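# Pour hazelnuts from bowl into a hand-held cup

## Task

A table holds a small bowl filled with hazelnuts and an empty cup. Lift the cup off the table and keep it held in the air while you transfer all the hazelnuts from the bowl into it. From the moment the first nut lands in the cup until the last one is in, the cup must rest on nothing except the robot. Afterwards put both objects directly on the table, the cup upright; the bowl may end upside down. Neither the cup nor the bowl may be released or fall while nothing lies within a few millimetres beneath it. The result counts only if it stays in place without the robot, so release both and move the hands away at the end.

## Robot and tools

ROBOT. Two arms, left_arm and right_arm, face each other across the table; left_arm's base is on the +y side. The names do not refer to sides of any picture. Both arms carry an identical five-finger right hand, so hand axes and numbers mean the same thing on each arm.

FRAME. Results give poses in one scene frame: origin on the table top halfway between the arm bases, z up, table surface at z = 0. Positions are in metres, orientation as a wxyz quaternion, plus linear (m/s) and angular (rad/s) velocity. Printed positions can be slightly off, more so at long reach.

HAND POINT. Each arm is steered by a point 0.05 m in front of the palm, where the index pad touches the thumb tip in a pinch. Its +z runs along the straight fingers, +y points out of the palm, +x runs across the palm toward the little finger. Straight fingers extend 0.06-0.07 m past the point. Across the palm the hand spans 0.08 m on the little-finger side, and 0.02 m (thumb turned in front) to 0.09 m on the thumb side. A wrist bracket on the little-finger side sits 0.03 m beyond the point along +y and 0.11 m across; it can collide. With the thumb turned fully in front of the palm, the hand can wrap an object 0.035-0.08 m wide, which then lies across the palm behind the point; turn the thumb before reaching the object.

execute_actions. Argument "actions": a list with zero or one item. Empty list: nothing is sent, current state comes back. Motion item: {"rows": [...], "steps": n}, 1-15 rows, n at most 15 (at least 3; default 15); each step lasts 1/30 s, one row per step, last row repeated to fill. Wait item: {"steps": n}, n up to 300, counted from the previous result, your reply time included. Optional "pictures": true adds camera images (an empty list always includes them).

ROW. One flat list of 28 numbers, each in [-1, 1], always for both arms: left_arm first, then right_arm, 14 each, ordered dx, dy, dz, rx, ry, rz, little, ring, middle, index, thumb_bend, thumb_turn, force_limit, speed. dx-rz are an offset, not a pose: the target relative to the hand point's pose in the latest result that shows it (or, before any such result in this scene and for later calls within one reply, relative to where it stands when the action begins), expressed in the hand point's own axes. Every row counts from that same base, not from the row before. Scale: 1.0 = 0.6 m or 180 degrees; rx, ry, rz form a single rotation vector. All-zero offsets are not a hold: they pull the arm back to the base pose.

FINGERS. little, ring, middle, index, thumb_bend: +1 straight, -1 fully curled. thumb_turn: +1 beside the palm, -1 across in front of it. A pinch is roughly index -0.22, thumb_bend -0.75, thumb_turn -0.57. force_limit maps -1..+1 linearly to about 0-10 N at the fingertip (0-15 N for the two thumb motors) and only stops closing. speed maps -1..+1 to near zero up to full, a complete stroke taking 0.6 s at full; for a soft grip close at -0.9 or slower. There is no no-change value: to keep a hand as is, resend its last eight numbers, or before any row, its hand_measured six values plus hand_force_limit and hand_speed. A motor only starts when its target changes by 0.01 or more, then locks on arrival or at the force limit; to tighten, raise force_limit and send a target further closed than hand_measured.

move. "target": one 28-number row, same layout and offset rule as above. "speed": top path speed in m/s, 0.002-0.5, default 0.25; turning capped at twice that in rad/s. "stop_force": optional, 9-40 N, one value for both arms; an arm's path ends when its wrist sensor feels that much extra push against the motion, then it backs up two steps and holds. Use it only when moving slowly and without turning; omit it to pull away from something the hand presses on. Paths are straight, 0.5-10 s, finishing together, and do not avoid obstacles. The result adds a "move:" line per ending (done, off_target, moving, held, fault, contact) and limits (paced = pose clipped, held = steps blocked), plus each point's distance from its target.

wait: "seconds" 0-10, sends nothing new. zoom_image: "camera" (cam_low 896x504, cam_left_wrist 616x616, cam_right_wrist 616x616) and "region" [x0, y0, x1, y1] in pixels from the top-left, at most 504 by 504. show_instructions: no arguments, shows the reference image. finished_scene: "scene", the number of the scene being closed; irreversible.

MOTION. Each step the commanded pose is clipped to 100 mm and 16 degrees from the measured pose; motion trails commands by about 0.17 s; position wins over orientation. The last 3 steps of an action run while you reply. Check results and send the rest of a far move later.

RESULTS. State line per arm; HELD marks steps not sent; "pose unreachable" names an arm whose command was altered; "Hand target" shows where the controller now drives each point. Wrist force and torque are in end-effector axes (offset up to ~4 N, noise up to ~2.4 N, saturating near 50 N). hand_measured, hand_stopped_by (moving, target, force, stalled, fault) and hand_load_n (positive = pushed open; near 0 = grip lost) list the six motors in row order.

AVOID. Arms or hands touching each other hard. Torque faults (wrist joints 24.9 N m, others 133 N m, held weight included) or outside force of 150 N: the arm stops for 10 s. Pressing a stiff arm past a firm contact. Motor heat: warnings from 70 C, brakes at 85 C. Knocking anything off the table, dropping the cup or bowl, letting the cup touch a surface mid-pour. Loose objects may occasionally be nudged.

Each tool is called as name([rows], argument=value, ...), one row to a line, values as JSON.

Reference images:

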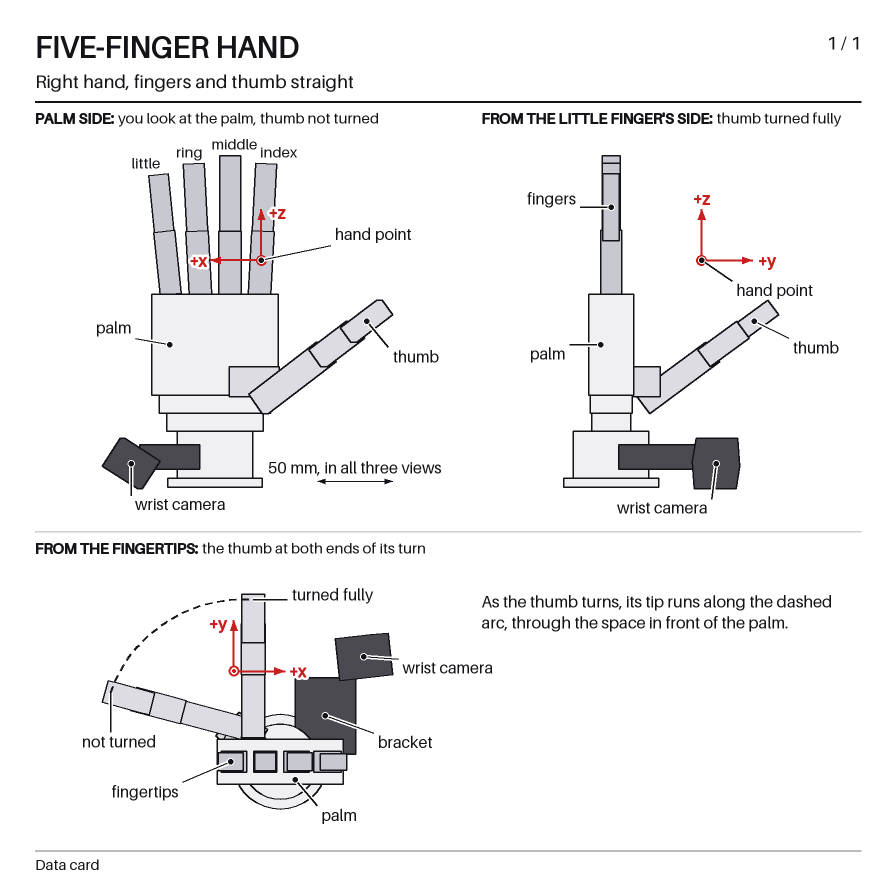

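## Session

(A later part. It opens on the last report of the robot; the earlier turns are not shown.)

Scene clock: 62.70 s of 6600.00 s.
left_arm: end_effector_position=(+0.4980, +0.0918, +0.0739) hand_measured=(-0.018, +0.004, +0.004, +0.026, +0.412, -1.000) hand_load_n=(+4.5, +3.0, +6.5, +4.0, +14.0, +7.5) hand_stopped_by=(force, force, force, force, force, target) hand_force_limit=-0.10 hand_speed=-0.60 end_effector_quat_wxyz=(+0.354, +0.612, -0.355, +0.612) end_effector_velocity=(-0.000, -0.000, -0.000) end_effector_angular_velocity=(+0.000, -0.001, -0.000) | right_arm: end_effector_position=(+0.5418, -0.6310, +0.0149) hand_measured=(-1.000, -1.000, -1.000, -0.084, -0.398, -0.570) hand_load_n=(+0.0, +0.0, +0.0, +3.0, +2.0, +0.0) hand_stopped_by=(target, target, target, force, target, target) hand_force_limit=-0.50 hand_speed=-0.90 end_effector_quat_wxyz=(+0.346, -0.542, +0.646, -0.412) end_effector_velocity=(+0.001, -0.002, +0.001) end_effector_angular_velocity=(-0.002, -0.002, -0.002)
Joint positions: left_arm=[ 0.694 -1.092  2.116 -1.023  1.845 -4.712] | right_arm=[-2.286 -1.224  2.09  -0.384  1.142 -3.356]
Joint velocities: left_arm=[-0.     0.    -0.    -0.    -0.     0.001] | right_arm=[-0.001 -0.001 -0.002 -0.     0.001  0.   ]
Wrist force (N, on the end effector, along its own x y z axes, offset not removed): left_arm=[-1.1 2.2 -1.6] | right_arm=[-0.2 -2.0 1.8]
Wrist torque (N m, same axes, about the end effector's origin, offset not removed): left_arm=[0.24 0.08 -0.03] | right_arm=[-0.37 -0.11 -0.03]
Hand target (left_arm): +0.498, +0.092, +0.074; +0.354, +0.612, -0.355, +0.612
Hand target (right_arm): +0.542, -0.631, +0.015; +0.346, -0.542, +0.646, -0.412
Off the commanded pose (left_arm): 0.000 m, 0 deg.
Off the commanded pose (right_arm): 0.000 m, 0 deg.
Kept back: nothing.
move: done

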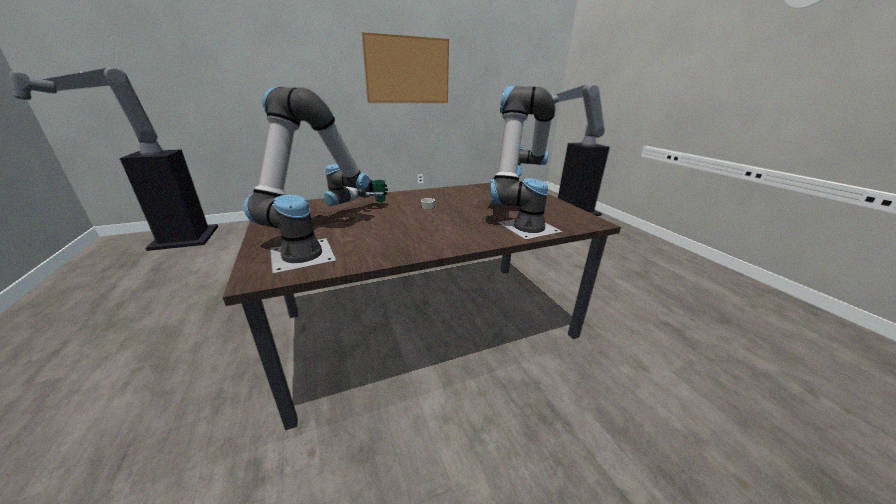

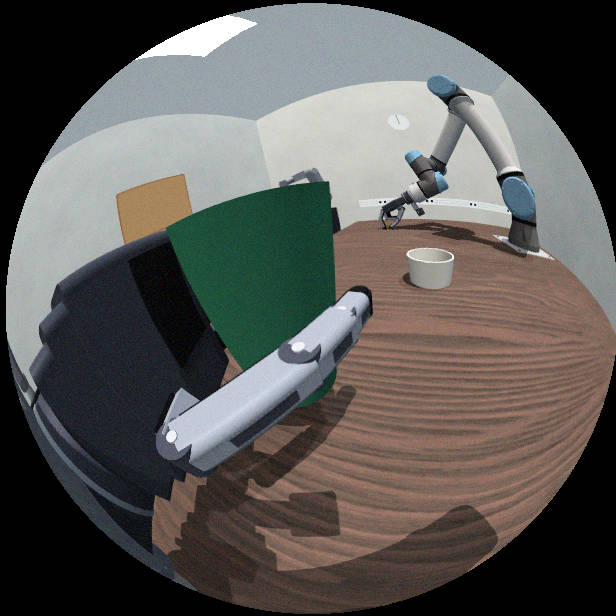

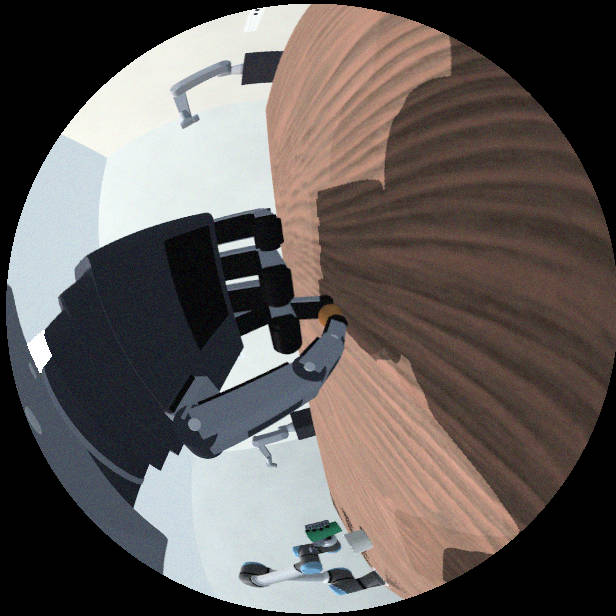

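move(target=[0,0.036,0.229,0,0,0,-0.6,-0.6,-0.6,-0.6,-0.6,-1,-0.1,-0.6,-0.991,-0.215,-0.288,0,-0.2517,-0.1175,-1,-1,-1,-0.22,-0.4,-0.57,-0.5,-0.9], speed=0.35)

zoom_image(camera="cam_right_wrist", region=[250, 200, 500, 420])

Scene clock: 65.53 s of 6600.00 s.
left_arm: end_effector_position=(+0.5478, -0.0380, +0.0740) hand_measured=(-0.018, +0.004, +0.004, +0.026, +0.412, -1.000) hand_load_n=(+4.5, +3.0, +6.5, +4.0, +14.0, +7.5) hand_stopped_by=(force, force, force, force, force, target) hand_force_limit=-0.10 hand_speed=-0.60 end_effector_quat_wxyz=(+0.354, +0.612, -0.355, +0.612) end_effector_velocity=(+0.000, -0.000, +0.000) end_effector_angular_velocity=(-0.000, -0.000, -0.000) | right_arm: end_effector_position=(+0.5432, -0.0277, +0.2052) hand_measured=(-1.000, -1.000, -1.000, -0.084, -0.398, -0.570) hand_load_n=(+0.0, +0.0, +0.0, +3.0, +2.0, +0.0) hand_stopped_by=(target, target, target, force, target, target) hand_force_limit=-0.50 hand_speed=-0.90 end_effector_quat_wxyz=(+0.487, -0.764, +0.356, -0.228) end_effector_velocity=(+0.001, +0.002, +0.001) end_effector_angular_velocity=(-0.001, +0.001, +0.002)
Joint positions: left_arm=[ 0.583 -0.921  1.776 -0.854  1.734 -4.712] | right_arm=[-1.216 -1.1    1.322  0.228  1.318 -3.262]
Joint velocities: left_arm=[-0.     0.    -0.001  0.     0.    -0.   ] | right_arm=[ 0.002  0.006 -0.011  0.007  0.    -0.001]
Wrist force (N, on the end effector, along its own x y z axes, offset not removed): left_arm=[1.2 3.9 -1.5] | right_arm=[-0.5 0.8 -0.1]
Wrist torque (N m, same axes, about the end effector's origin, offset not removed): left_arm=[0.78 -0.29 0.19] | right_arm=[0.26 -0.05 0.00]
Hand target (left_arm): +0.548, -0.038, +0.074; +0.354, +0.612, -0.355, +0.612
Hand target (right_arm): +0.543, -0.028, +0.205; -0.487, +0.764, -0.356, +0.227
Off the commanded pose (left_arm): 0.000 m, 0 deg.
Off the commanded pose (right_arm): 0.001 m, 0 deg.
Kept back: nothing.
move: done

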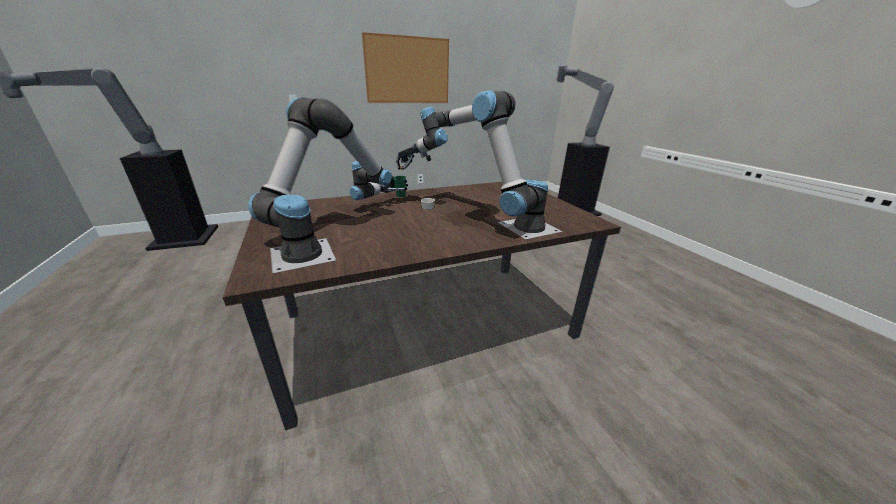

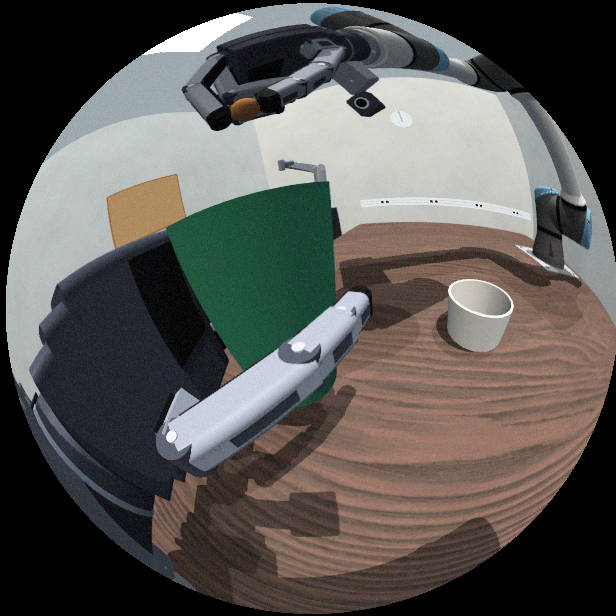

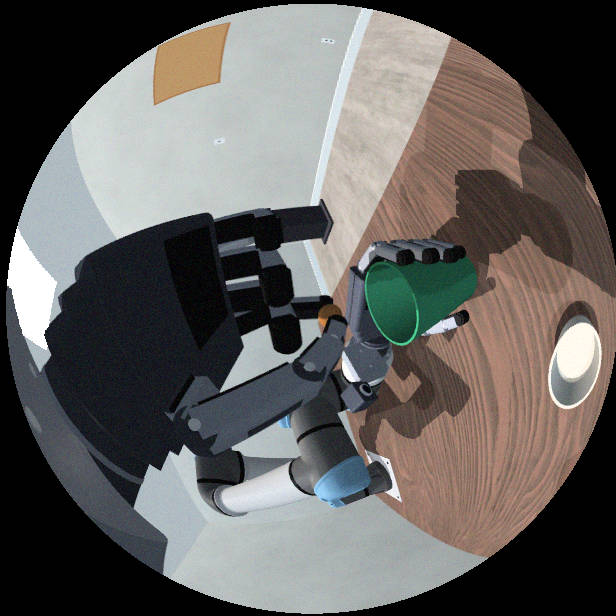

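Region (250, 200, 500, 420) of cam_right_wrist's 616x616 image, scaled by 2.016, with more detail than that image has; it fills the top 444 rows of this view, and the rest is white.

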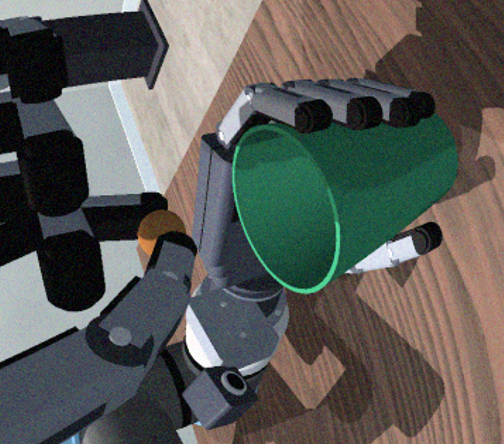

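move(target=[0,0,0,0,0,0,-0.6,-0.6,-0.6,-0.6,-0.6,-1,-0.1,-0.6,0,0.0574,0.0268,0,0,0,-1,-1,-1,-0.22,-0.4,-0.57,-0.5,-0.9], speed=0.1)

Scene clock: 66.67 s of 6600.00 s.
left_arm: end_effector_position=(+0.5478, -0.0381, +0.0740) hand_measured=(-0.018, +0.004, +0.004, +0.026, +0.412, -1.000) hand_load_n=(+4.5, +3.0, +6.5, +4.0, +14.0, +7.5) hand_stopped_by=(force, force, force, force, force, target) hand_force_limit=-0.10 hand_speed=-0.60 end_effector_quat_wxyz=(+0.354, +0.612, -0.355, +0.612) end_effector_velocity=(+0.000, -0.000, +0.000) end_effector_angular_velocity=(-0.000, -0.001, -0.000) | right_arm: end_effector_position=(+0.5432, -0.0276, +0.1674) hand_measured=(-1.000, -1.000, -1.000, -0.084, -0.398, -0.570) hand_load_n=(+0.0, +0.0, +0.0, +3.0, +2.0, +0.0) hand_stopped_by=(target, target, target, force, target, target) hand_force_limit=-0.50 hand_speed=-0.90 end_effector_quat_wxyz=(+0.487, -0.764, +0.356, -0.228) end_effector_velocity=(+0.001, -0.001, -0.002) end_effector_angular_velocity=(+0.001, +0.000, -0.002)
Joint positions: left_arm=[ 0.583 -0.921  1.776 -0.854  1.734 -4.712] | right_arm=[-1.216 -1.076  1.385  0.141  1.318 -3.262]
Joint velocities: left_arm=[-0.     0.    -0.001  0.    -0.     0.   ] | right_arm=[-0.001  0.001  0.003 -0.005 -0.     0.001]
Wrist force (N, on the end effector, along its own x y z axes, offset not removed): left_arm=[1.1 2.5 -3.7] | right_arm=[-1.0 -1.4 0.8]
Wrist torque (N m, same axes, about the end effector's origin, offset not removed): left_arm=[0.61 -0.26 0.19] | right_arm=[-0.29 -0.09 -0.20]
Hand target (left_arm): +0.548, -0.038, +0.074; +0.354, +0.612, -0.355, +0.612
Hand target (right_arm): +0.543, -0.028, +0.167; -0.487, +0.764, -0.356, +0.228
Off the commanded pose (left_arm): 0.000 m, 0 deg.
Off the commanded pose (right_arm): 0.000 m, 0 deg.
Kept back: nothing.
move: done

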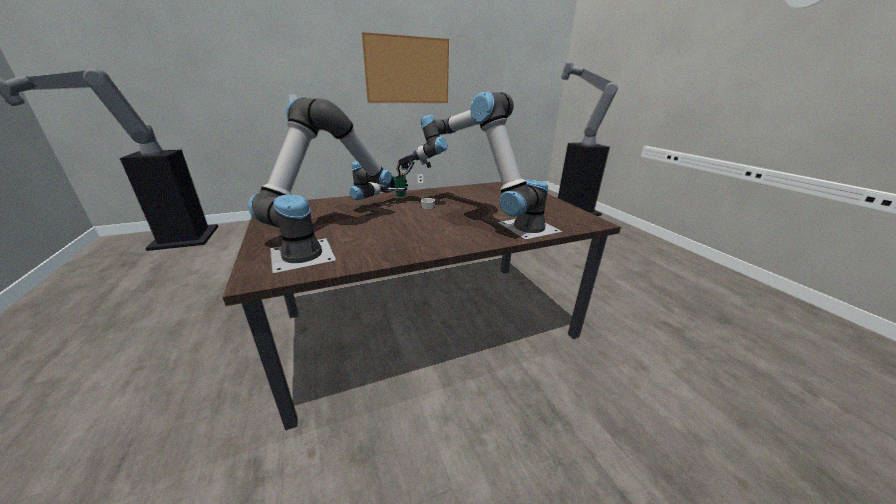

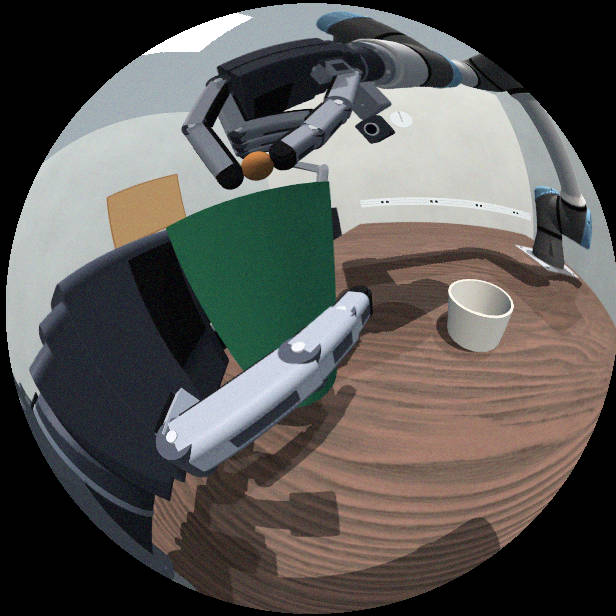

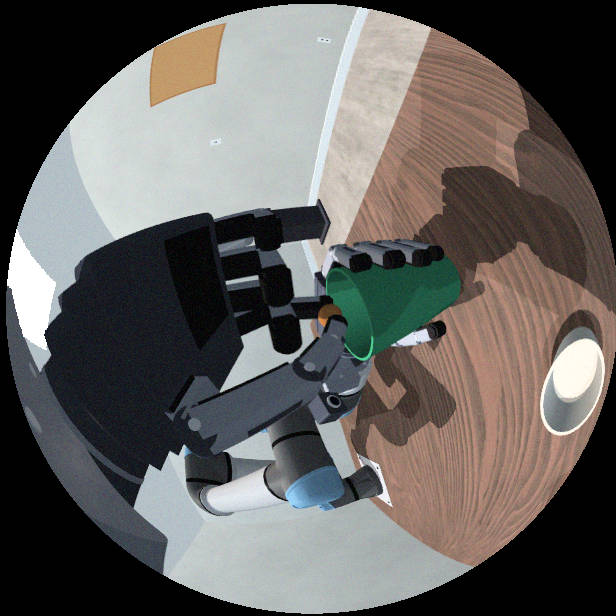

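move(target=[0,0,0,0,0,0,-0.6,-0.6,-0.6,-0.6,-0.6,-1,-0.1,-0.6,0,0,0,0,0,0,-1,-1,-1,0.12,-0.4,-0.57,-0.5,-0.75])

move(target=[0,0,0,0,0,0,-0.6,-0.6,-0.6,-0.6,-0.6,-1,-0.1,-0.6,-0.1,-0.2,0.072,0,0,0,-1,-1,-1,0.12,-0.4,-0.57,-0.5,-0.75], speed=0.3)

Scene clock: 67.67 s of 6600.00 s.
left_arm: end_effector_position=(+0.5478, -0.0380, +0.0739) hand_measured=(-0.018, +0.004, +0.004, +0.026, +0.412, -1.000) hand_load_n=(+4.5, +3.0, +6.5, +4.0, +14.0, +7.5) hand_stopped_by=(force, force, force, force, force, target) hand_force_limit=-0.10 hand_speed=-0.60 end_effector_quat_wxyz=(+0.354, +0.612, -0.355, +0.612) end_effector_velocity=(-0.001, -0.000, -0.000) end_effector_angular_velocity=(+0.001, +0.001, -0.001) | right_arm: end_effector_position=(+0.5433, -0.0277, +0.1674) hand_measured=(-1.000, -1.000, -1.000, +0.120, -0.400, -0.570) hand_load_n=(+0.0, +0.0, +0.0, +0.0, +0.0, +0.0) hand_stopped_by=(target, target, target, target, target, target) hand_force_limit=-0.50 hand_speed=-0.75 end_effector_quat_wxyz=(+0.487, -0.764, +0.356, -0.228) end_effector_velocity=(+0.000, +0.000, +0.001) end_effector_angular_velocity=(+0.001, -0.001, +0.001)
Joint positions: left_arm=[ 0.583 -0.921  1.776 -0.854  1.734 -4.712] | right_arm=[-1.216 -1.076  1.385  0.141  1.318 -3.262]
Joint velocities: left_arm=[-0.     0.     0.     0.     0.001 -0.   ] | right_arm=[-0.001 -0.    -0.001  0.    -0.002 -0.   ]
Wrist force (N, on the end effector, along its own x y z axes, offset not removed): left_arm=[-0.6 2.5 0.3] | right_arm=[-0.5 0.8 -0.6]
Wrist torque (N m, same axes, about the end effector's origin, offset not removed): left_arm=[0.32 -0.14 0.11] | right_arm=[0.33 -0.13 -0.17]
Hand target (left_arm): +0.548, -0.038, +0.074; +0.354, +0.612, -0.355, +0.612
Hand target (right_arm): +0.543, -0.028, +0.167; -0.487, +0.764, -0.356, +0.228
Off the commanded pose (left_arm): 0.000 m, 0 deg.
Off the commanded pose (right_arm): 0.000 m, 0 deg.
Kept back: nothing.
move: done

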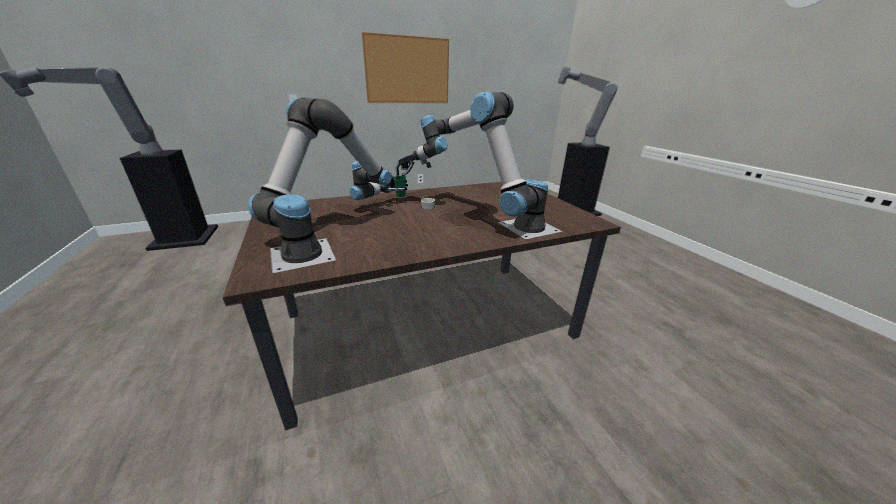

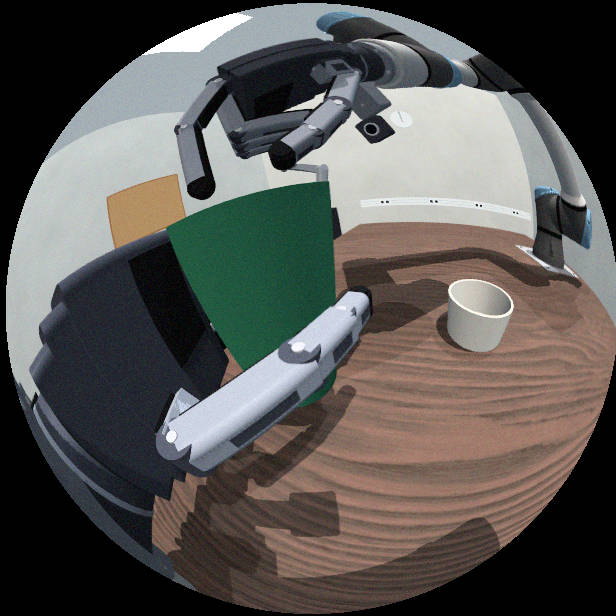

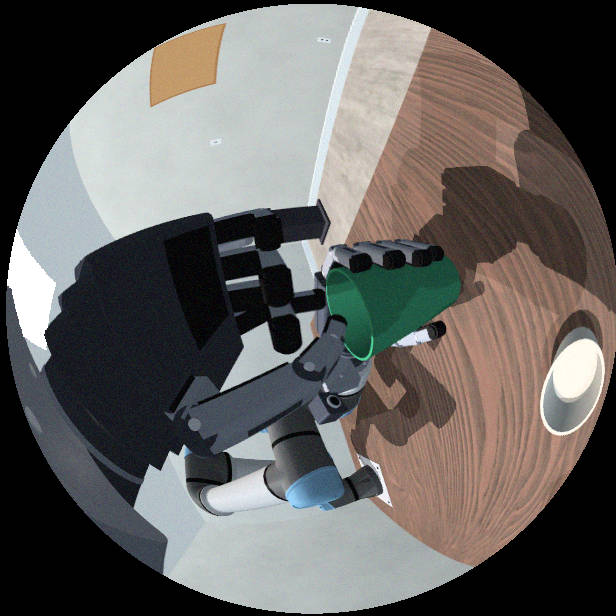

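Scene clock: 68.83 s of 6600.00 s.
left_arm: end_effector_position=(+0.5478, -0.0380, +0.0739) hand_measured=(-0.018, +0.004, +0.004, +0.026, +0.412, -1.000) hand_load_n=(+4.5, +3.0, +6.5, +4.0, +14.0, +7.5) hand_stopped_by=(force, force, force, force, force, target) hand_force_limit=-0.10 hand_speed=-0.60 end_effector_quat_wxyz=(+0.354, +0.612, -0.355, +0.612) end_effector_velocity=(-0.000, -0.001, +0.001) end_effector_angular_velocity=(-0.001, -0.001, -0.001) | right_arm: end_effector_position=(+0.5731, +0.0759, +0.2579) hand_measured=(-1.000, -1.000, -1.000, +0.120, -0.400, -0.570) hand_load_n=(+0.0, +0.0, +0.0, +0.0, +0.0, +0.0) hand_stopped_by=(target, target, target, target, target, target) hand_force_limit=-0.50 hand_speed=-0.75 end_effector_quat_wxyz=(+0.488, -0.764, +0.356, -0.228) end_effector_velocity=(+0.000, +0.002, +0.002) end_effector_angular_velocity=(-0.005, +0.003, +0.002)
Joint positions: left_arm=[ 0.583 -0.921  1.776 -0.854  1.734 -4.712] | right_arm=[-1.082 -0.866  0.81   0.494  1.44  -3.203]
Joint velocities: left_arm=[-0.001 -0.001 -0.001 -0.     0.001  0.   ] | right_arm=[ 0.003  0.011 -0.025  0.02   0.001 -0.002]
Wrist force (N, on the end effector, along its own x y z axes, offset not removed): left_arm=[0.9 0.9 -0.7] | right_arm=[-1.5 1.2 2.8]
Wrist torque (N m, same axes, about the end effector's origin, offset not removed): left_arm=[0.00 -0.48 0.04] | right_arm=[0.07 0.11 -0.14]
Hand target (left_arm): +0.548, -0.038, +0.074; +0.354, +0.612, -0.355, +0.612
Hand target (right_arm): +0.573, +0.076, +0.258; -0.487, +0.764, -0.356, +0.227
Off the commanded pose (left_arm): 0.000 m, 0 deg.
Off the commanded pose (right_arm): 0.000 m, 0 deg.
Kept back: nothing.
move: done

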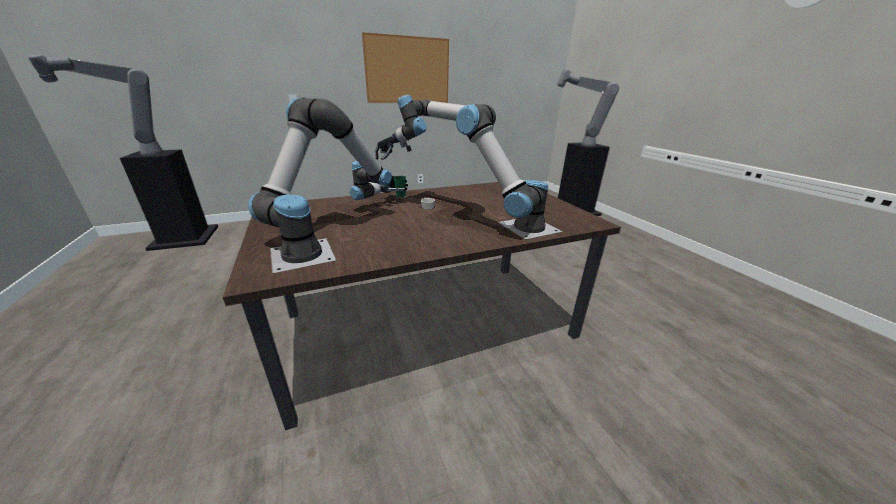

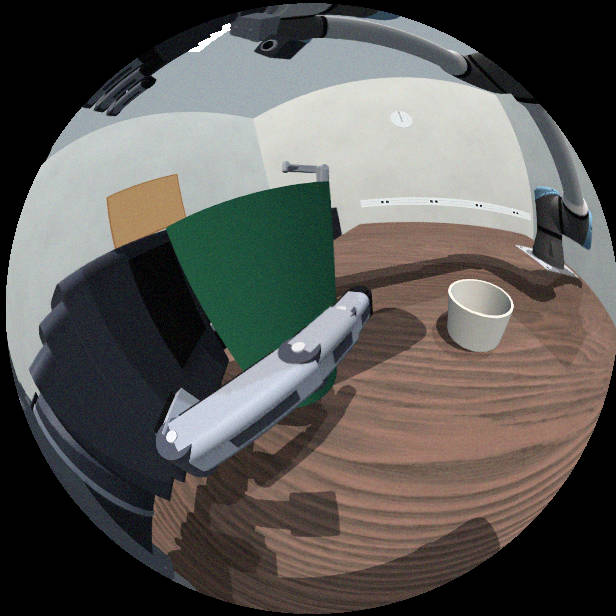

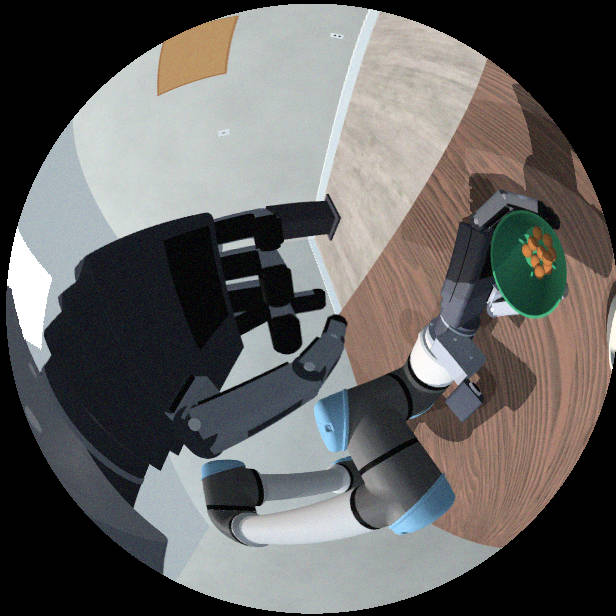

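zoom_image(camera="cam_right_wrist", region=[480, 200, 580, 320])

zoom_image(camera="cam_low", region=[220, 170, 440, 310])

zoom_image(camera="cam_low", region=[370, 160, 630, 280])

Region (480, 200, 580, 320) of cam_right_wrist's 616x616 image, scaled by 4.200, with more detail than that image has.

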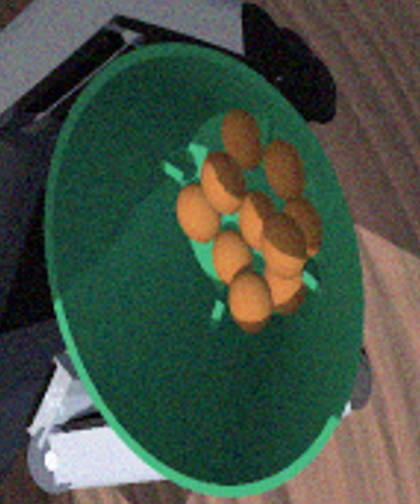

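Region (220, 170, 440, 310) of cam_low's 896x504 image, scaled by 2.291, with more detail than that image has; it fills the top 321 rows of this view, and the rest is white.

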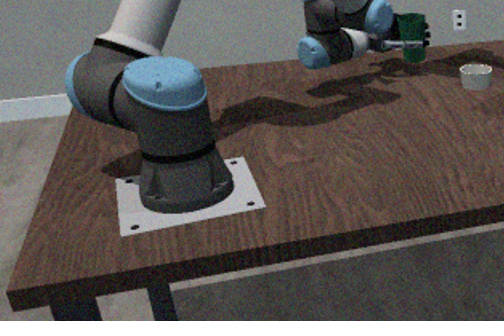

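Region (370, 160, 630, 280) of cam_low's 896x504 image, scaled by 1.938, with more detail than that image has; it fills the top 233 rows of this view, and the rest is white.

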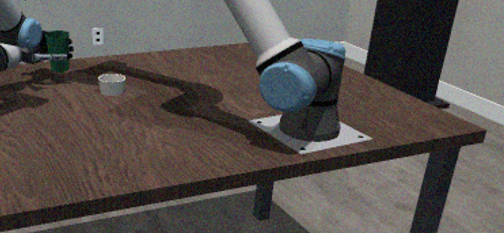

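move(target=[-0.047,0,0,0,-0.022,0,-0.6,-0.6,-0.6,-0.6,-0.6,-1,-0.1,-0.6,0.17,0.075,-0.517,0,0,0,-1,-1,-1,0.12,-0.4,-0.57,-0.5,-0.75], speed=0.35)

move(target=[-0.025,0,0.0017,0,0,0,-0.6,-0.6,-0.6,-0.6,-0.6,-1,-0.1,-0.6,0,0,0,0,0,0,-1,-1,-1,0.12,-0.4,-0.57,-0.5,-0.75], speed=0.012, stop_force=9)

zoom_image(camera="cam_low", region=[350, 160, 450, 220])

Scene clock: 70.93 s of 6600.00 s.
left_arm: end_effector_position=(+0.5478, -0.0380, +0.0458) hand_measured=(-0.018, +0.004, +0.004, +0.026, +0.412, -1.000) hand_load_n=(+4.5, +3.0, +6.5, +4.0, +14.0, +7.5) hand_stopped_by=(force, force, force, force, force, target) hand_force_limit=-0.10 hand_speed=-0.60 end_effector_quat_wxyz=(+0.341, +0.633, -0.367, +0.590) end_effector_velocity=(-0.000, -0.000, +0.000) end_effector_angular_velocity=(-0.000, +0.000, -0.001) | right_arm: end_effector_position=(+0.4090, -0.1953, +0.3475) hand_measured=(-1.000, -1.000, -1.000, +0.120, -0.400, -0.570) hand_load_n=(+0.0, +0.0, +0.0, +0.0, +0.0, +0.0) hand_stopped_by=(target, target, target, target, target, target) hand_force_limit=-0.50 hand_speed=-0.75 end_effector_quat_wxyz=(+0.487, -0.764, +0.356, -0.228) end_effector_velocity=(-0.001, -0.002, +0.001) end_effector_angular_velocity=(+0.001, +0.000, +0.001)
Joint positions: left_arm=[ 0.582 -0.885  1.748 -0.792  1.733 -4.7  ] | right_arm=[-1.513 -1.637  1.616  0.526  1.054 -3.41 ]
Joint velocities: left_arm=[-0. -0.  0.  0.  0. -0.] | right_arm=[-0.007 -0.004  0.003  0.003 -0.008 -0.003]
Wrist force (N, on the end effector, along its own x y z axes, offset not removed): left_arm=[2.1 4.1 -1.6] | right_arm=[-2.9 -0.6 -0.4]
Wrist torque (N m, same axes, about the end effector's origin, offset not removed): left_arm=[0.80 -0.57 0.32] | right_arm=[-0.03 0.37 -0.34]
Hand target (left_arm): +0.548, -0.038, +0.046; +0.341, +0.633, -0.367, +0.590
Hand target (right_arm): +0.409, -0.196, +0.348; -0.488, +0.764, -0.356, +0.228
Off the commanded pose (left_arm): 0.000 m, 0 deg.
Off the commanded pose (right_arm): 0.000 m, 0 deg.
Kept back: nothing.
move: done

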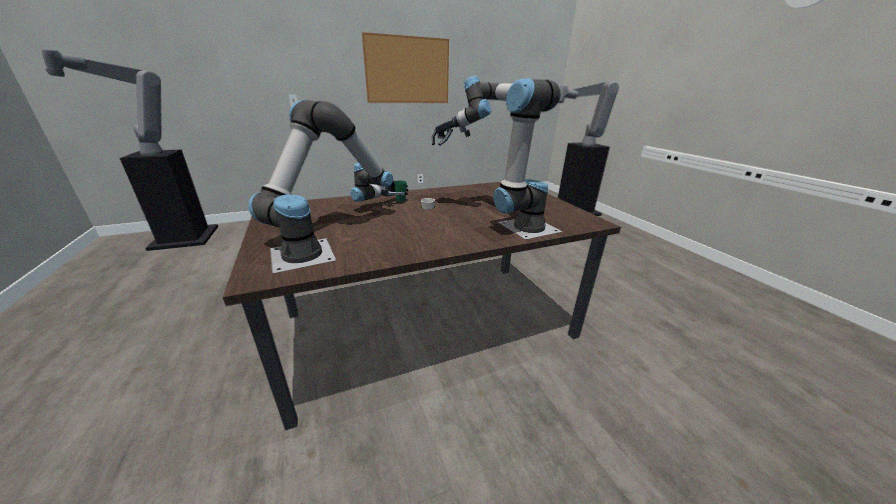

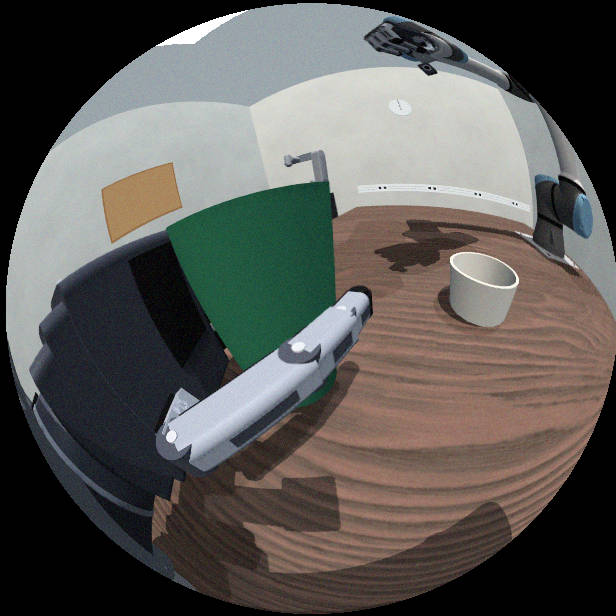

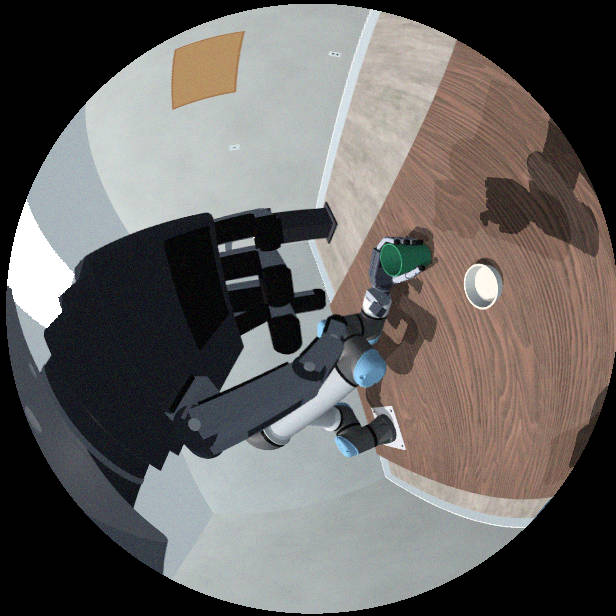

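Scene clock: 72.27 s of 6600.00 s.
left_arm: end_effector_position=(+0.5478, -0.0380, +0.0341) hand_measured=(-0.018, +0.004, +0.004, +0.026, +0.412, -1.000) hand_load_n=(+1.5, +0.5, +4.5, +3.0, +8.0, +0.5) hand_stopped_by=(force, force, force, force, force, target) hand_force_limit=-0.10 hand_speed=-0.60 end_effector_quat_wxyz=(+0.341, +0.633, -0.367, +0.590) end_effector_velocity=(+0.000, +0.001, +0.004) end_effector_angular_velocity=(+0.002, +0.001, +0.001) | right_arm: end_effector_position=(+0.4090, -0.1953, +0.3475) hand_measured=(-1.000, -1.000, -1.000, +0.120, -0.400, -0.570) hand_load_n=(+0.0, +0.0, +0.0, +0.0, +0.0, +0.0) hand_stopped_by=(target, target, target, target, target, target) hand_force_limit=-0.50 hand_speed=-0.75 end_effector_quat_wxyz=(+0.487, -0.764, +0.356, -0.228) end_effector_velocity=(-0.001, +0.000, -0.000) end_effector_angular_velocity=(-0.000, +0.000, +0.000)
Joint positions: left_arm=[ 0.582 -0.864  1.75  -0.815  1.733 -4.7  ] | right_arm=[-1.513 -1.637  1.616  0.526  1.054 -3.41 ]
Joint velocities: left_arm=[ 0.001 -0.008 -0.     0.01   0.     0.   ] | right_arm=[ 0.001 -0.001  0.001 -0.     0.001 -0.   ]
Wrist force (N, on the end effector, along its own x y z axes, offset not removed): left_arm=[3.7 2.4 0.1] | right_arm=[0.6 1.9 -0.3]
Wrist torque (N m, same axes, about the end effector's origin, offset not removed): left_arm=[0.37 -0.39 0.20] | right_arm=[0.31 -0.10 0.11]
Hand target (left_arm): +0.548, -0.038, +0.035; +0.341, +0.633, -0.367, +0.590
Hand target (right_arm): +0.409, -0.195, +0.347; -0.487, +0.764, -0.356, +0.228
Off the commanded pose (left_arm): 0.003 m, 0 deg.
Off the commanded pose (right_arm): 0.000 m, 0 deg.
Kept back: nothing.
move: contact (left_arm)

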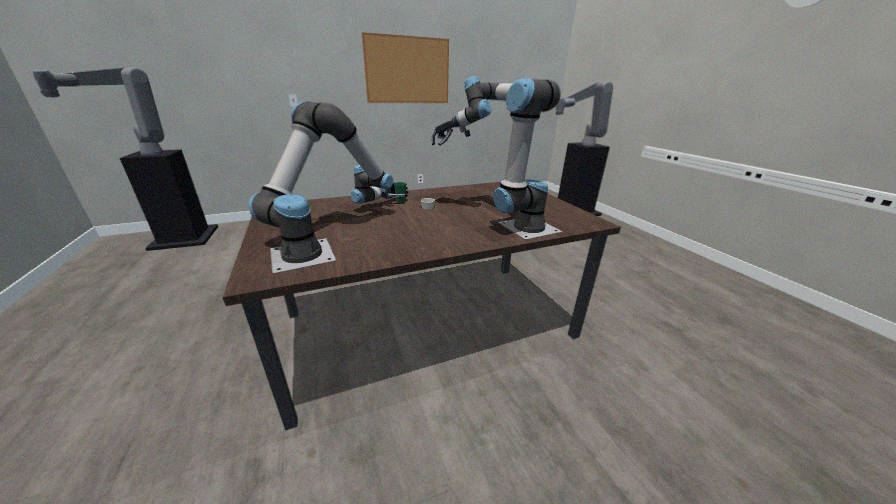

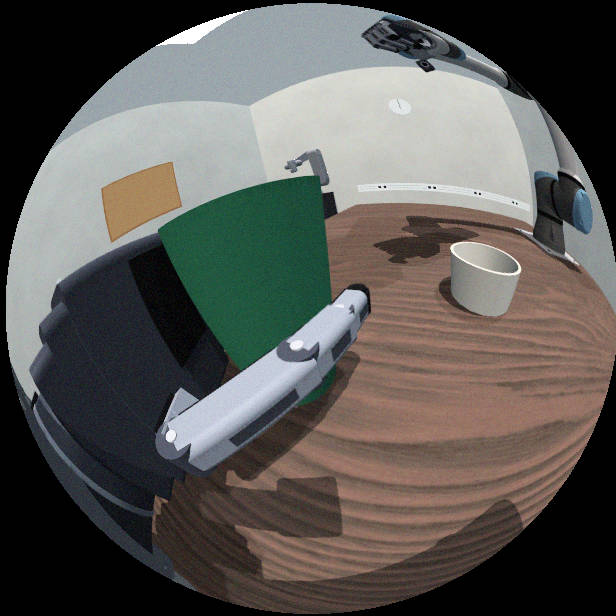

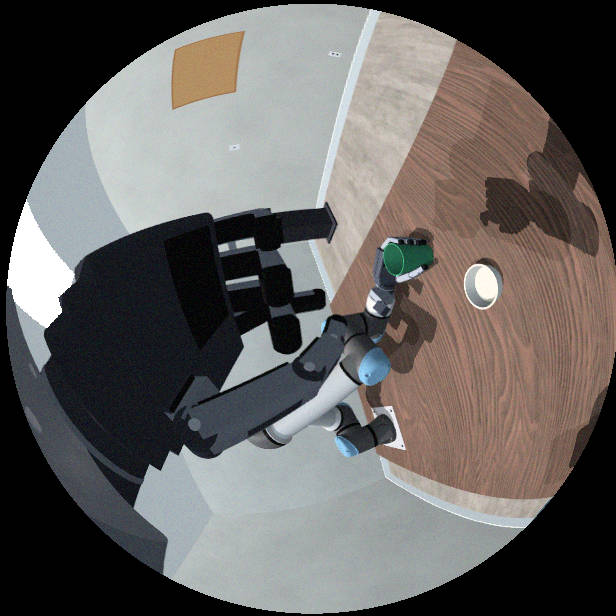

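Region (350, 160, 450, 220) of cam_low's 896x504 image, scaled by 5.040, with more detail than that image has; it fills the top 302 rows of this view, and the rest is white.

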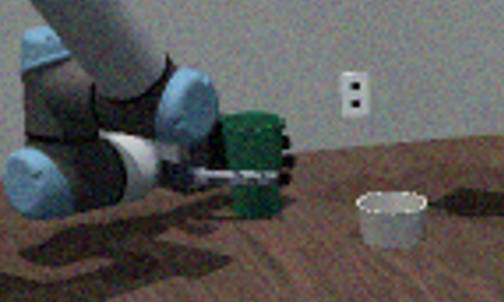

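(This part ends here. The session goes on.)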